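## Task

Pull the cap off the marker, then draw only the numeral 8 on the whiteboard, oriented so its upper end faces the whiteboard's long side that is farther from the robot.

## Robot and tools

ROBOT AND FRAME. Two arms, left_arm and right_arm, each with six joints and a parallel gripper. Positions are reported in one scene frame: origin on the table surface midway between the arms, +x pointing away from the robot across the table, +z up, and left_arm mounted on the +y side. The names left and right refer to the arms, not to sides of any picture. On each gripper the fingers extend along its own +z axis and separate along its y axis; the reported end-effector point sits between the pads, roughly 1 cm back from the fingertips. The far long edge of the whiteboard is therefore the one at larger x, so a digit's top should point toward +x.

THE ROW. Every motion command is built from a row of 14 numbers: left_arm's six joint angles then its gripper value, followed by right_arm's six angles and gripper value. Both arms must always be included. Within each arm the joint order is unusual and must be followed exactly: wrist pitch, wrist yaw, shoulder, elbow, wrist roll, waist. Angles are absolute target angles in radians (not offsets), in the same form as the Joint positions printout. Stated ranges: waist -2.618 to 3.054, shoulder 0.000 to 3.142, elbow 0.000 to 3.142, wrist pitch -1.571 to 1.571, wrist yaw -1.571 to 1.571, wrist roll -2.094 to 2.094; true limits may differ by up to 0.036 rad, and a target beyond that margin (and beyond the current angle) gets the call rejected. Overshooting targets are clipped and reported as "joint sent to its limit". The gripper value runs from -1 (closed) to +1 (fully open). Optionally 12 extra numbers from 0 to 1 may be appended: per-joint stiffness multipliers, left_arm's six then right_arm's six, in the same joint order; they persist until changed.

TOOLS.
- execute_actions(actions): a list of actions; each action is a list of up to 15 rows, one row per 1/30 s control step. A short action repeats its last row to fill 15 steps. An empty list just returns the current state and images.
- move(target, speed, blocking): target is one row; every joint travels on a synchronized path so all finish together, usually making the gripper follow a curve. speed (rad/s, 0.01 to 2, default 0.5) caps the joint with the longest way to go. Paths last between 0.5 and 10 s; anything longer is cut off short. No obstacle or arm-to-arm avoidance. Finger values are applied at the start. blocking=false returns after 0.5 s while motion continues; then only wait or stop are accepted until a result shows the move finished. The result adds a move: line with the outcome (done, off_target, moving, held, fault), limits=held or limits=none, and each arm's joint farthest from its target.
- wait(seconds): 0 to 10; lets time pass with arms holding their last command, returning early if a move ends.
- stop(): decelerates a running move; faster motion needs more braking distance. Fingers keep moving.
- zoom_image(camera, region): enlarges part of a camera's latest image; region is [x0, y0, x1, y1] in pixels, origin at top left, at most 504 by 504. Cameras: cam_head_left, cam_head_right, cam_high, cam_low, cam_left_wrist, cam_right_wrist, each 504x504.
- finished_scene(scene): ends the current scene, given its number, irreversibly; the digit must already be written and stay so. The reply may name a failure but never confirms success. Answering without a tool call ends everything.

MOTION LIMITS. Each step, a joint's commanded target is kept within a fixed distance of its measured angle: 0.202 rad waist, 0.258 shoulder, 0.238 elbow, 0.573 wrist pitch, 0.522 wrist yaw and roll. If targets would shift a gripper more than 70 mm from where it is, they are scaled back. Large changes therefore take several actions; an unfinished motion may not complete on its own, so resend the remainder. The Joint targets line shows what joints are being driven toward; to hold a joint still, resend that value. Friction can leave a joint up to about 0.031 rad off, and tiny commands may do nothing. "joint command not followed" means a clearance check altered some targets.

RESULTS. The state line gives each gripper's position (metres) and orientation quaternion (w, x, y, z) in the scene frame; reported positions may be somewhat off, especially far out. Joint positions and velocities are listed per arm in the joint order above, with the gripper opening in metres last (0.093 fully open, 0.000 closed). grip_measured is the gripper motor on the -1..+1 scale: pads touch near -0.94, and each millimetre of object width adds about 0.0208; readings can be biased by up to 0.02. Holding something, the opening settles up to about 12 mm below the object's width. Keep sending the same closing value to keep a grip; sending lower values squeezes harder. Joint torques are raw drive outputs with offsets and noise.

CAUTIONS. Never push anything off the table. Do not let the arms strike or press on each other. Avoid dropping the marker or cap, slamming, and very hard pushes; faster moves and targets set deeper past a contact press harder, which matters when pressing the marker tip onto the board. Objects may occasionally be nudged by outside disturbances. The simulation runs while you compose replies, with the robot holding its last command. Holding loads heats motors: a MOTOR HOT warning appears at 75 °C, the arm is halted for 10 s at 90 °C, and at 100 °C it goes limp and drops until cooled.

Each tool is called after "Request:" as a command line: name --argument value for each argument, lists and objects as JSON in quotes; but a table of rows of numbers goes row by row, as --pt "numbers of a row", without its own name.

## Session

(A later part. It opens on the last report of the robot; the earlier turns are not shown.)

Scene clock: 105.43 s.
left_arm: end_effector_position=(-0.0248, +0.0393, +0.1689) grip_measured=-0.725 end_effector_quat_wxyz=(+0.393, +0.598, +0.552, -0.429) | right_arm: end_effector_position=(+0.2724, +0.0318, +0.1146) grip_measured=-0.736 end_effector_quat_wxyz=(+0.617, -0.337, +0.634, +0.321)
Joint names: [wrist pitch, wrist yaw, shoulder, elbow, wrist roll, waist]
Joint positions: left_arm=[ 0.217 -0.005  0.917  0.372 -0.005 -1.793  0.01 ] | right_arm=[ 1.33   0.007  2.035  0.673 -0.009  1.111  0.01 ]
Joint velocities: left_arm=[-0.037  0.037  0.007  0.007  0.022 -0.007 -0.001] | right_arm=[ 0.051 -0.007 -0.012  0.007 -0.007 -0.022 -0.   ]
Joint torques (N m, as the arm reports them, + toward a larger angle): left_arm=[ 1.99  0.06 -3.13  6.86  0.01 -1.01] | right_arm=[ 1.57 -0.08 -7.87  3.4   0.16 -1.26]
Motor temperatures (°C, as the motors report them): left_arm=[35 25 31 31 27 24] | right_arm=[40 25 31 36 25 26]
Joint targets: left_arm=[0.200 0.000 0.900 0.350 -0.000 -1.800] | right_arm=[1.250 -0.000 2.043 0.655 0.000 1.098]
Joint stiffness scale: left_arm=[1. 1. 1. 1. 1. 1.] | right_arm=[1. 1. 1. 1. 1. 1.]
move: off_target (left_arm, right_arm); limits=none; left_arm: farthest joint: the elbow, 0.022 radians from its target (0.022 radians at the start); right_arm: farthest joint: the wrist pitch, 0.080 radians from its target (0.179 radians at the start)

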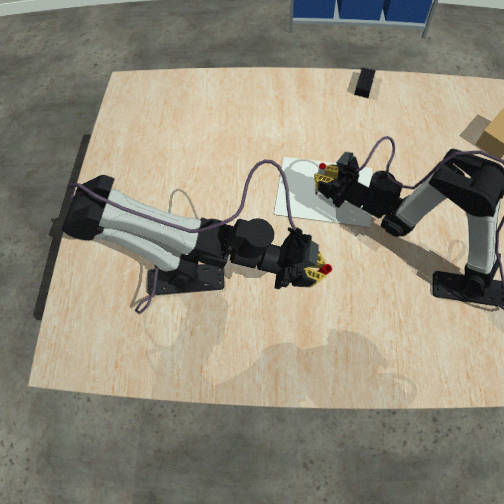

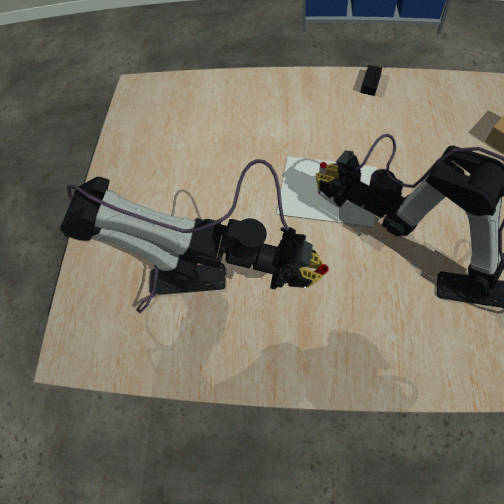

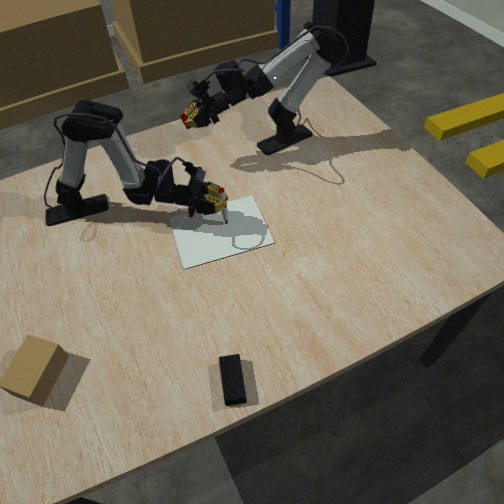

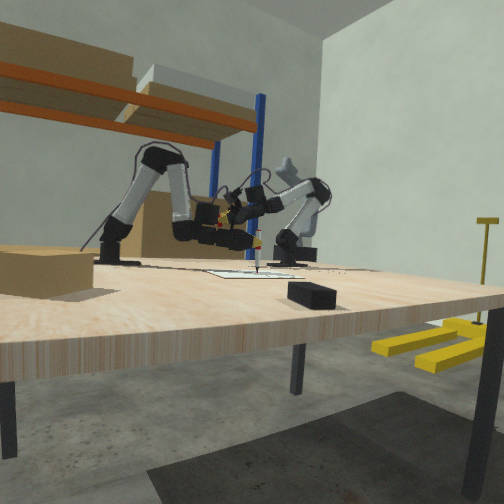

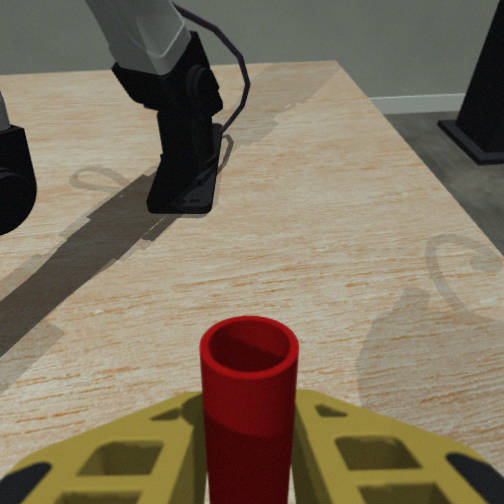

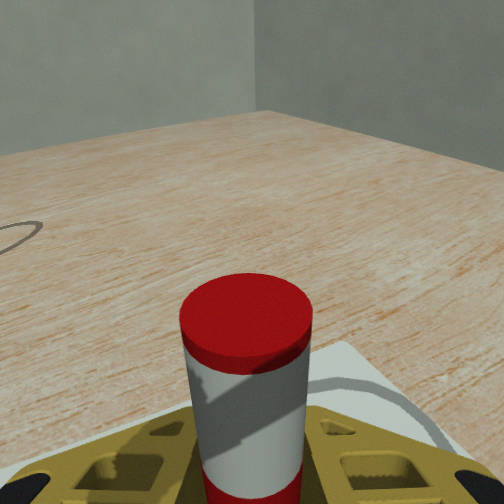

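Request:
execute_actions --actions '[[[0.2,0,0.9,0.35,0,-1.8,-0.88,1.245,0,2.037,0.632,0,1.086,-0.9],[0.2,0,0.9,0.35,0,-1.8,-0.88,1.247,0,2.034,0.627,0,1.076,-0.9],[0.2,0,0.9,0.35,0,-1.8,-0.88,1.249,0,2.031,0.621,0,1.065,-0.9],[0.2,0,0.9,0.35,0,-1.8,-0.88,1.252,0,2.028,0.616,0,1.055,-0.9],[0.2,0,0.9,0.35,0,-1.8,-0.88,1.255,0,2.025,0.611,0,1.045,-0.9],[0.2,0,0.9,0.35,0,-1.8,-0.88,1.258,0,2.023,0.605,0,1.035,-0.9],[0.2,0,0.9,0.35,0,-1.8,-0.88,1.26,0,2.02,0.6,0,1.026,-0.9],[0.2,0,0.9,0.35,0,-1.8,-0.88,1.263,0,2.018,0.595,0,1.016,-0.9],[0.2,0,0.9,0.35,0,-1.8,-0.88,1.263,0,2.017,0.592,0,1.007,-0.9],[0.2,0,0.9,0.35,0,-1.8,-0.88,1.263,0,2.016,0.59,0,0.999,-0.9],[0.2,0,0.9,0.35,0,-1.8,-0.88,1.263,0,2.015,0.588,0,0.99,-0.9],[0.2,0,0.9,0.35,0,-1.8,-0.88,1.26,0,2.015,0.588,0,0.982,-0.9],[0.2,0,0.9,0.35,0,-1.8,-0.88,1.253,0,2.025,0.606,0,0.976,-0.9],[0.2,0,0.9,0.35,0,-1.8,-0.88,1.246,0,2.034,0.624,0,0.97,-0.9],[0.2,0,0.9,0.35,0,-1.8,-0.88,1.24,0,2.041,0.64,0,0.965,-0.9]], [[0.2,0,0.9,0.35,0,-1.8,-0.88,1.234,0,2.046,0.651,0,0.96,-0.9],[0.2,0,0.9,0.35,0,-1.8,-0.88,1.23,0,2.05,0.659,0,0.957,-0.9],[0.2,0,0.9,0.35,0,-1.8,-0.88,1.225,0,2.054,0.668,0,0.954,-0.9],[0.2,0,0.9,0.35,0,-1.8,-0.88,1.221,0,2.059,0.676,0,0.952,-0.9],[0.2,0,0.9,0.35,0,-1.8,-0.88,1.217,0,2.063,0.685,0,0.951,-0.9],[0.2,0,0.9,0.35,0,-1.8,-0.88,1.211,0,2.069,0.697,0,0.955,-0.9],[0.2,0,0.9,0.35,0,-1.8,-0.88,1.204,0,2.074,0.709,0,0.966,-0.9],[0.2,0,0.9,0.35,0,-1.8,-0.88,1.198,0,2.08,0.721,0,0.978,-0.9],[0.2,0,0.9,0.35,0,-1.8,-0.88,1.192,0,2.086,0.733,0,0.986,-0.9],[0.2,0,0.9,0.35,0,-1.8,-0.88,1.185,0,2.093,0.746,0,0.99,-0.9],[0.2,0,0.9,0.35,0,-1.8,-0.88,1.178,0,2.1,0.76,0,0.993,-0.9],[0.2,0,0.9,0.35,0,-1.8,-0.88,1.172,0,2.106,0.773,0,0.996,-0.9],[0.2,0,0.9,0.35,0,-1.8,-0.88,1.165,0,2.113,0.787,0,1.0,-0.9],[0.2,0,0.9,0.35,0,-1.8,-0.88,1.159,0,2.119,0.799,0,1.005,-0.9],[0.2,0,0.9,0.35,0,-1.8,-0.88,1.152,0,2.124,0.811,0,1.009,-0.9]], [[0.2,0,0.9,0.35,0,-1.8,-0.88,1.146,0,2.13,0.823,0,1.014,-0.9],[0.2,0,0.9,0.35,0,-1.8,-0.88,1.14,0,2.135,0.834,0,1.019,-0.9],[0.2,0,0.9,0.35,0,-1.8,-0.88,1.136,0,2.139,0.842,0,1.024,-0.9],[0.2,0,0.9,0.35,0,-1.8,-0.88,1.133,0,2.143,0.849,0,1.029,-0.9],[0.2,0,0.9,0.35,0,-1.8,-0.88,1.13,0,2.146,0.855,0,1.033,-0.9],[0.2,0,0.9,0.35,0,-1.8,-0.88,1.128,0,2.148,0.859,0,1.038,-0.9],[0.2,0,0.9,0.35,0,-1.8,-0.88,1.128,0,2.148,0.859,0,1.043,-0.9],[0.2,0,0.9,0.35,0,-1.8,-0.88,1.135,0,2.142,0.845,0,1.047,-0.9],[0.2,0,0.9,0.35,0,-1.8,-0.88,1.145,0,2.131,0.824,0,1.051,-0.9],[0.2,0,0.9,0.35,0,-1.8,-0.88,1.154,0,2.12,0.804,0,1.055,-0.9],[0.2,0,0.9,0.35,0,-1.8,-0.88,1.161,0,2.115,0.794,0,1.058,-0.9],[0.2,0,0.9,0.35,0,-1.8,-0.88,1.166,0,2.111,0.785,0,1.062,-0.9],[0.2,0,0.9,0.35,0,-1.8,-0.88,1.171,0,2.106,0.775,0,1.065,-0.9],[0.2,0,0.9,0.35,0,-1.8,-0.88,1.176,0,2.101,0.765,0,1.068,-0.9],[0.2,0,0.9,0.35,0,-1.8,-0.88,1.185,0,2.093,0.748,0,1.071,-0.9]], [[0.2,0,0.9,0.35,0,-1.8,-0.88,1.193,0,2.085,0.731,0,1.073,-0.9],[0.2,0,0.9,0.35,0,-1.8,-0.88,1.202,0,2.076,0.714,0,1.076,-0.9],[0.2,0,0.9,0.35,0,-1.8,-0.88,1.211,0,2.068,0.697,0,1.078,-0.9],[0.2,0,0.9,0.35,0,-1.8,-0.88,1.219,0,2.06,0.681,0,1.08,-0.9],[0.2,0,0.9,0.35,0,-1.8,-0.88,1.227,0,2.052,0.665,0,1.081,-0.9],[0.2,0,0.9,0.35,0,-1.8,-0.88,1.236,0,2.044,0.648,0,1.082,-0.9],[0.2,0,0.9,0.35,0,-1.8,-0.88,1.244,0,2.036,0.632,0,1.084,-0.9],[0.2,0,0.9,0.35,0,-1.8,-0.88,1.252,0,2.028,0.616,0,1.085,-0.9],[0.2,0,0.9,0.35,0,-1.8,-0.88,1.26,0,2.02,0.6,0,1.087,-0.9],[0.2,0,0.9,0.35,0,-1.8,-0.88,1.268,0,2.013,0.584,0,1.088,-0.9],[0.2,0,0.9,0.35,0,-1.8,-0.88,1.276,0,2.005,0.568,0,1.09,-0.9],[0.2,0,0.9,0.35,0,-1.8,-0.88,1.284,0,1.998,0.552,0,1.091,-0.9],[0.2,0,0.9,0.35,0,-1.8,-0.88,1.292,0,1.99,0.536,0,1.093,-0.9],[0.2,0,0.9,0.35,0,-1.8,-0.88,1.3,0,1.982,0.52,0,1.096,-0.9],[0.2,0,0.9,0.35,0,-1.8,-0.88,1.307,0,1.975,0.505,0,1.099,-0.9]], [[0.2,0,0.9,0.35,0,-1.8,-0.88,1.314,0,1.967,0.489,0,1.102,-0.9],[0.2,0,0.9,0.35,0,-1.8,-0.88,1.321,0,1.96,0.474,0,1.105,-0.9],[0.2,0,0.9,0.35,0,-1.8,-0.88,1.326,0,1.955,0.463,0,1.109,-0.9],[0.2,0,0.9,0.35,0,-1.8,-0.88,1.33,0,1.95,0.454,0,1.113,-0.9],[0.2,0,0.9,0.35,0,-1.8,-0.88,1.334,0,1.946,0.446,0,1.117,-0.9],[0.2,0,0.9,0.35,0,-1.8,-0.88,1.336,0,1.943,0.439,0,1.121,-0.9],[0.2,0,0.9,0.35,0,-1.8,-0.88,1.336,0,1.942,0.436,0,1.126,-0.9],[0.2,0,0.9,0.35,0,-1.8,-0.88,1.334,0,1.942,0.436,0,1.131,-0.9],[0.2,0,0.9,0.35,0,-1.8,-0.88,1.327,0,1.951,0.452,0,1.136,-0.9],[0.2,0,0.9,0.35,0,-1.8,-0.88,1.318,0,1.962,0.475,0,1.141,-0.9],[0.2,0,0.9,0.35,0,-1.8,-0.88,1.312,0,1.97,0.492,0,1.146,-0.9],[0.2,0,0.9,0.35,0,-1.8,-0.88,1.308,0,1.973,0.499,0,1.152,-0.9],[0.2,0,0.9,0.35,0,-1.8,-0.88,1.304,0,1.977,0.506,0,1.157,-0.9],[0.2,0,0.9,0.35,0,-1.8,-0.88,1.3,0,1.98,0.514,0,1.162,-0.9],[0.2,0,0.9,0.35,0,-1.8,-0.88,1.295,0,1.986,0.526,0,1.167,-0.9]], [[0.2,0,0.9,0.35,0,-1.8,-0.88,1.289,0,1.992,0.538,0,1.172,-0.9],[0.2,0,0.9,0.35,0,-1.8,-0.88,1.283,0,1.998,0.551,0,1.176,-0.9],[0.2,0,0.9,0.35,0,-1.8,-0.88,1.277,0,2.004,0.563,0,1.18,-0.9],[0.2,0,0.9,0.35,0,-1.8,-0.88,1.271,0,2.011,0.577,0,1.183,-0.9],[0.2,0,0.9,0.35,0,-1.8,-0.88,1.264,0,2.018,0.591,0,1.186,-0.9],[0.2,0,0.9,0.35,0,-1.8,-0.88,1.257,0,2.024,0.605,0,1.188,-0.9],[0.2,0,0.9,0.35,0,-1.8,-0.88,1.251,0,2.031,0.619,0,1.19,-0.9],[0.2,0,0.9,0.35,0,-1.8,-0.88,1.245,0,2.037,0.631,0,1.191,-0.9],[0.2,0,0.9,0.35,0,-1.8,-0.88,1.239,0,2.043,0.643,0,1.188,-0.9],[0.2,0,0.9,0.35,0,-1.8,-0.88,1.233,0,2.049,0.655,0,1.176,-0.9],[0.2,0,0.9,0.35,0,-1.8,-0.88,1.227,0,2.055,0.667,0,1.163,-0.9],[0.2,0,0.9,0.35,0,-1.8,-0.88,1.222,0,2.06,0.678,0,1.156,-0.9],[0.2,0,0.9,0.35,0,-1.8,-0.88,1.216,0,2.065,0.688,0,1.152,-0.9],[0.2,0,0.9,0.35,0,-1.8,-0.88,1.211,0,2.069,0.697,0,1.147,-0.9],[0.2,0,0.9,0.35,0,-1.8,-0.88,1.209,0,2.071,0.701,0,1.141,-0.9]], [[0.2,0,0.9,0.35,0,-1.8,-0.88,1.208,0,2.072,0.703,0,1.134,-0.9],[0.2,0,0.9,0.35,0,-1.8,-0.88,1.212,0,2.068,0.69,0,1.126,-0.9],[0.2,0,0.9,0.35,0,-1.8,-0.88,1.22,0,2.056,0.667,0,1.118,-0.9],[0.2,0,0.9,0.35,0,-1.8,-0.88,1.229,0,2.046,0.648,0,1.11,-0.9],[0.2,0,0.9,0.35,0,-1.8,-0.88,1.236,0,2.042,0.641,0,1.101,-0.9],[0.2,0,0.9,0.35,0,-1.8,-0.88,1.24,0,2.04,0.636,0,1.093,-0.9],[0.2,0,0.9,0.35,0,-1.8,-0.88,1.243,0,2.037,0.631,0,1.084,-0.9],[0.2,0,0.9,0.35,0,-1.8,-0.88,1.246,0,2.034,0.626,0,1.074,-0.9],[0.2,0,0.9,0.35,0,-1.8,-0.88,1.249,0,2.031,0.621,0,1.065,-0.9],[0.2,0,0.9,0.35,0,-1.8,-0.88,1.252,0,2.028,0.616,0,1.056,-0.9],[0.2,0,0.9,0.35,0,-1.8,-0.88,1.254,0,2.026,0.612,0,1.049,-0.9]]]'

Request:
move --target '[0.2,0,0.9,0.35,0,-1.8,-0.88,1.34,0,1.72,0.64,0,1.062,-0.9]' --speed 0.5

Request:
zoom_image --camera "cam_high" --region '[165,185,285,275]'

Scene clock: 193.90 s.
left_arm: end_effector_position=(-0.0248, +0.0393, +0.1689) grip_measured=-0.725 end_effector_quat_wxyz=(+0.393, +0.598, +0.552, -0.429) | right_arm: end_effector_position=(+0.2863, +0.0153, +0.1138) grip_measured=-0.736 end_effector_quat_wxyz=(+0.617, -0.325, +0.645, +0.312)
Joint names: [wrist pitch, wrist yaw, shoulder, elbow, wrist roll, waist]
Joint positions: left_arm=[ 0.217 -0.005  0.917  0.372 -0.005 -1.793  0.01 ] | right_arm=[ 1.322 -0.008  2.016  0.651  0.001  1.063  0.01 ]
Joint velocities: left_arm=[-0.007  0.081  0.002 -0.007  0.037  0.012 -0.001] | right_arm=[-0.051  0.022  0.002 -0.012  0.022  0.007  0.   ]
Joint torques (N m, as the arm reports them, + toward a larger angle): left_arm=[ 1.99  0.06 -3.13  6.86  0.01 -1.01] | right_arm=[ 1.69  0.05 -7.56  1.99  0.08 -1.31]
Motor temperatures (°C, as the motors report them): left_arm=[37 25 30 31 27 24] | right_arm=[35 25 38 30 25 26]
Joint targets: left_arm=[0.200 0.000 0.900 0.350 0.000 -1.800] | right_arm=[1.254 -0.000 2.026 0.612 0.000 1.049]
Joint stiffness scale: left_arm=[1. 1. 1. 1. 1. 1.] | right_arm=[1. 1. 1. 1. 1. 1.]

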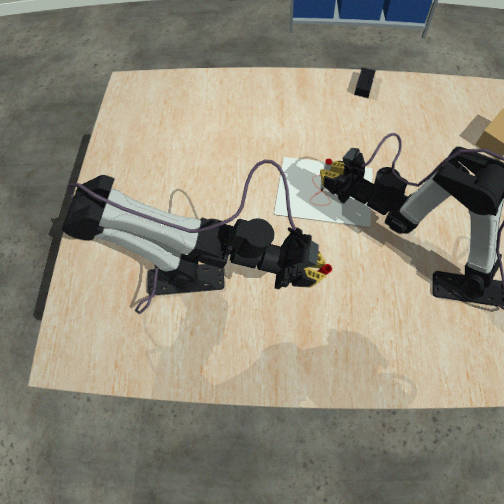

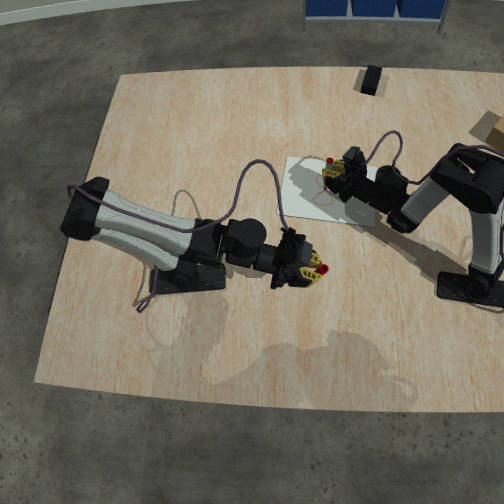

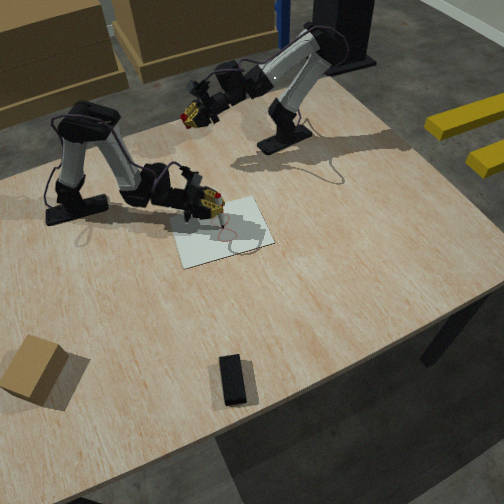

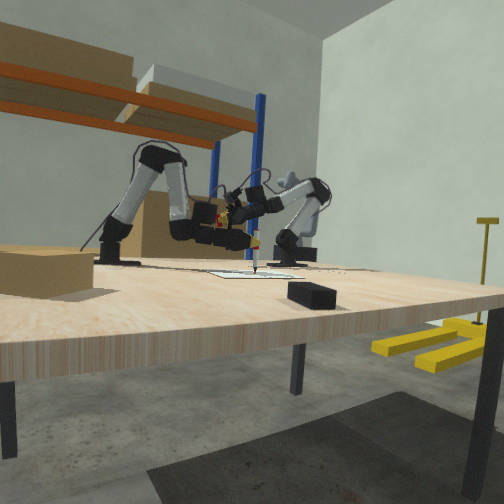

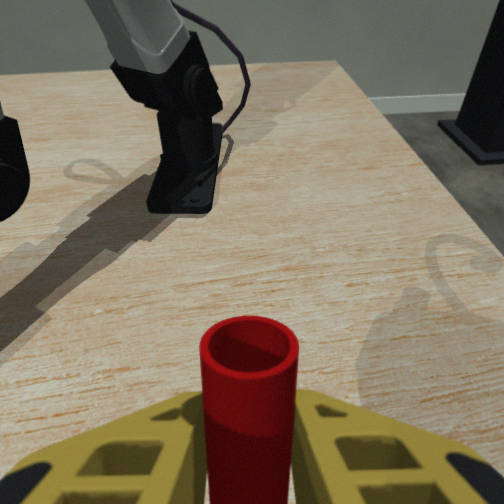

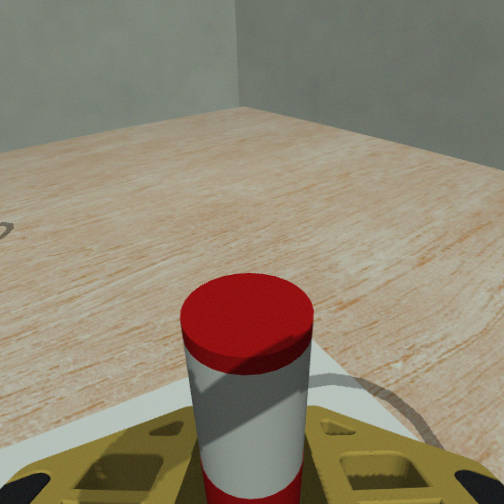

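Scene clock: 194.90 s.
left_arm: end_effector_position=(-0.0248, +0.0393, +0.1689) grip_measured=-0.725 end_effector_quat_wxyz=(+0.393, +0.598, +0.552, -0.429) | right_arm: end_effector_position=(+0.2735, -0.0018, +0.2533) grip_measured=-0.736 end_effector_quat_wxyz=(+0.711, -0.273, +0.540, +0.359)
Joint names: [wrist pitch, wrist yaw, shoulder, elbow, wrist roll, waist]
Joint positions: left_arm=[ 0.217 -0.005  0.917  0.372 -0.005 -1.793  0.01 ] | right_arm=[ 1.342 -0.008  1.722  0.651  0.001  1.063  0.01 ]
Joint velocities: left_arm=[ 0.066  0.007 -0.022  0.002 -0.066 -0.002 -0.   ] | right_arm=[ 0.022 -0.037 -0.017 -0.002 -0.051  0.002 -0.001]
Joint torques (N m, as the arm reports them, + toward a larger angle): left_arm=[ 1.99  0.06 -3.13  6.86  0.01 -1.01] | right_arm=[ 2.19  0.05 -7.08  5.17  0.07 -0.44]
Motor temperatures (°C, as the motors report them): left_arm=[37 25 30 31 27 24] | right_arm=[35 25 38 30 25 26]
Joint targets: left_arm=[0.200 -0.000 0.900 0.350 -0.000 -1.800] | right_arm=[1.340 0.000 1.720 0.640 -0.000 1.062]
Joint stiffness scale: left_arm=[1. 1. 1. 1. 1. 1.] | right_arm=[1. 1. 1. 1. 1. 1.]
move: off_target (left_arm); limits=none; left_arm: farthest joint: the elbow, 0.022 radians from its target (0.022 radians at the start); right_arm: farthest joint: the elbow, 0.011 radians from its target (0.011 radians at the start)

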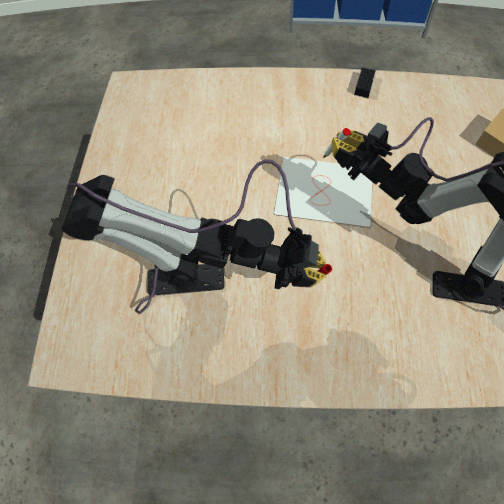

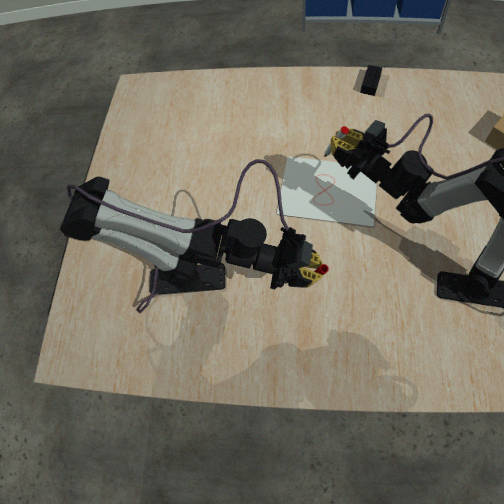

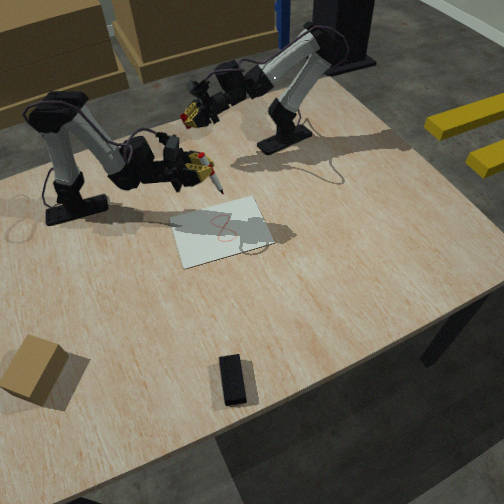

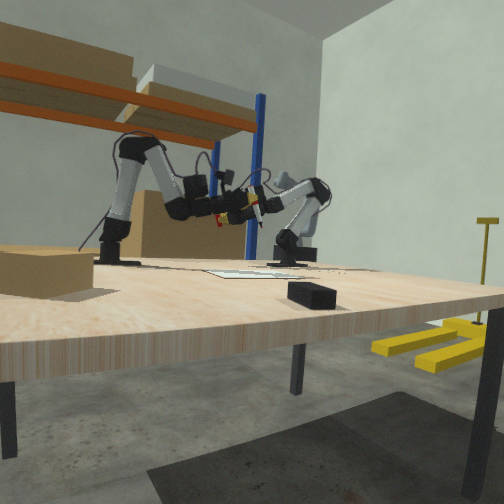

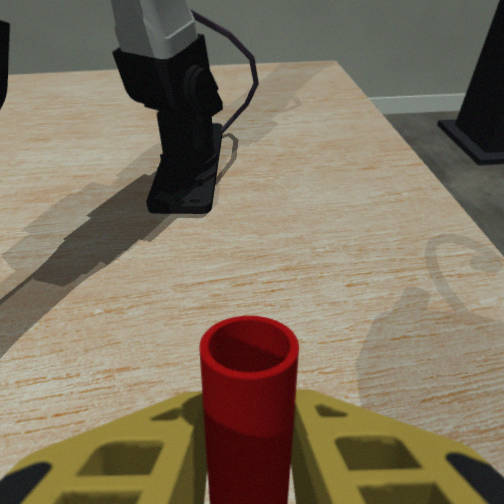

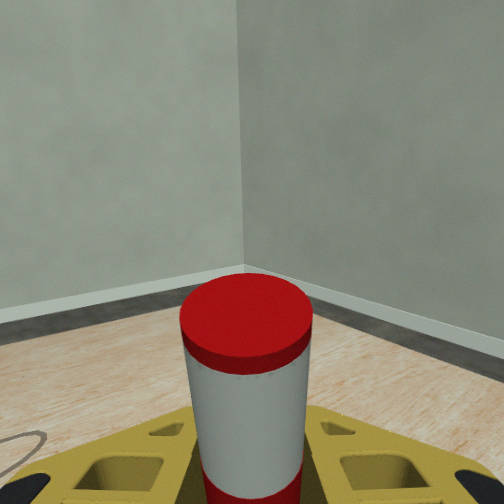

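Region (165, 185, 285, 275) of cam_high's 504x504 image, scaled by 4.200, with more detail than that image has; it fills the top 378 rows of this view, and the rest is white.

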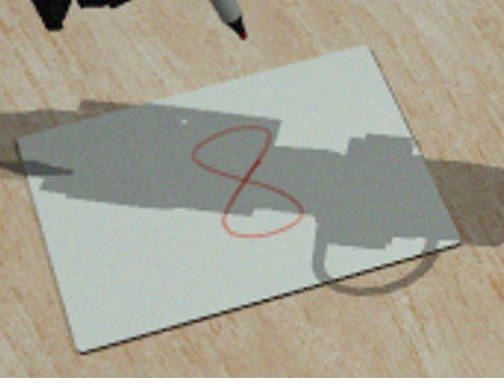

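Request:
finished_scene --scene 2

The scene is finished.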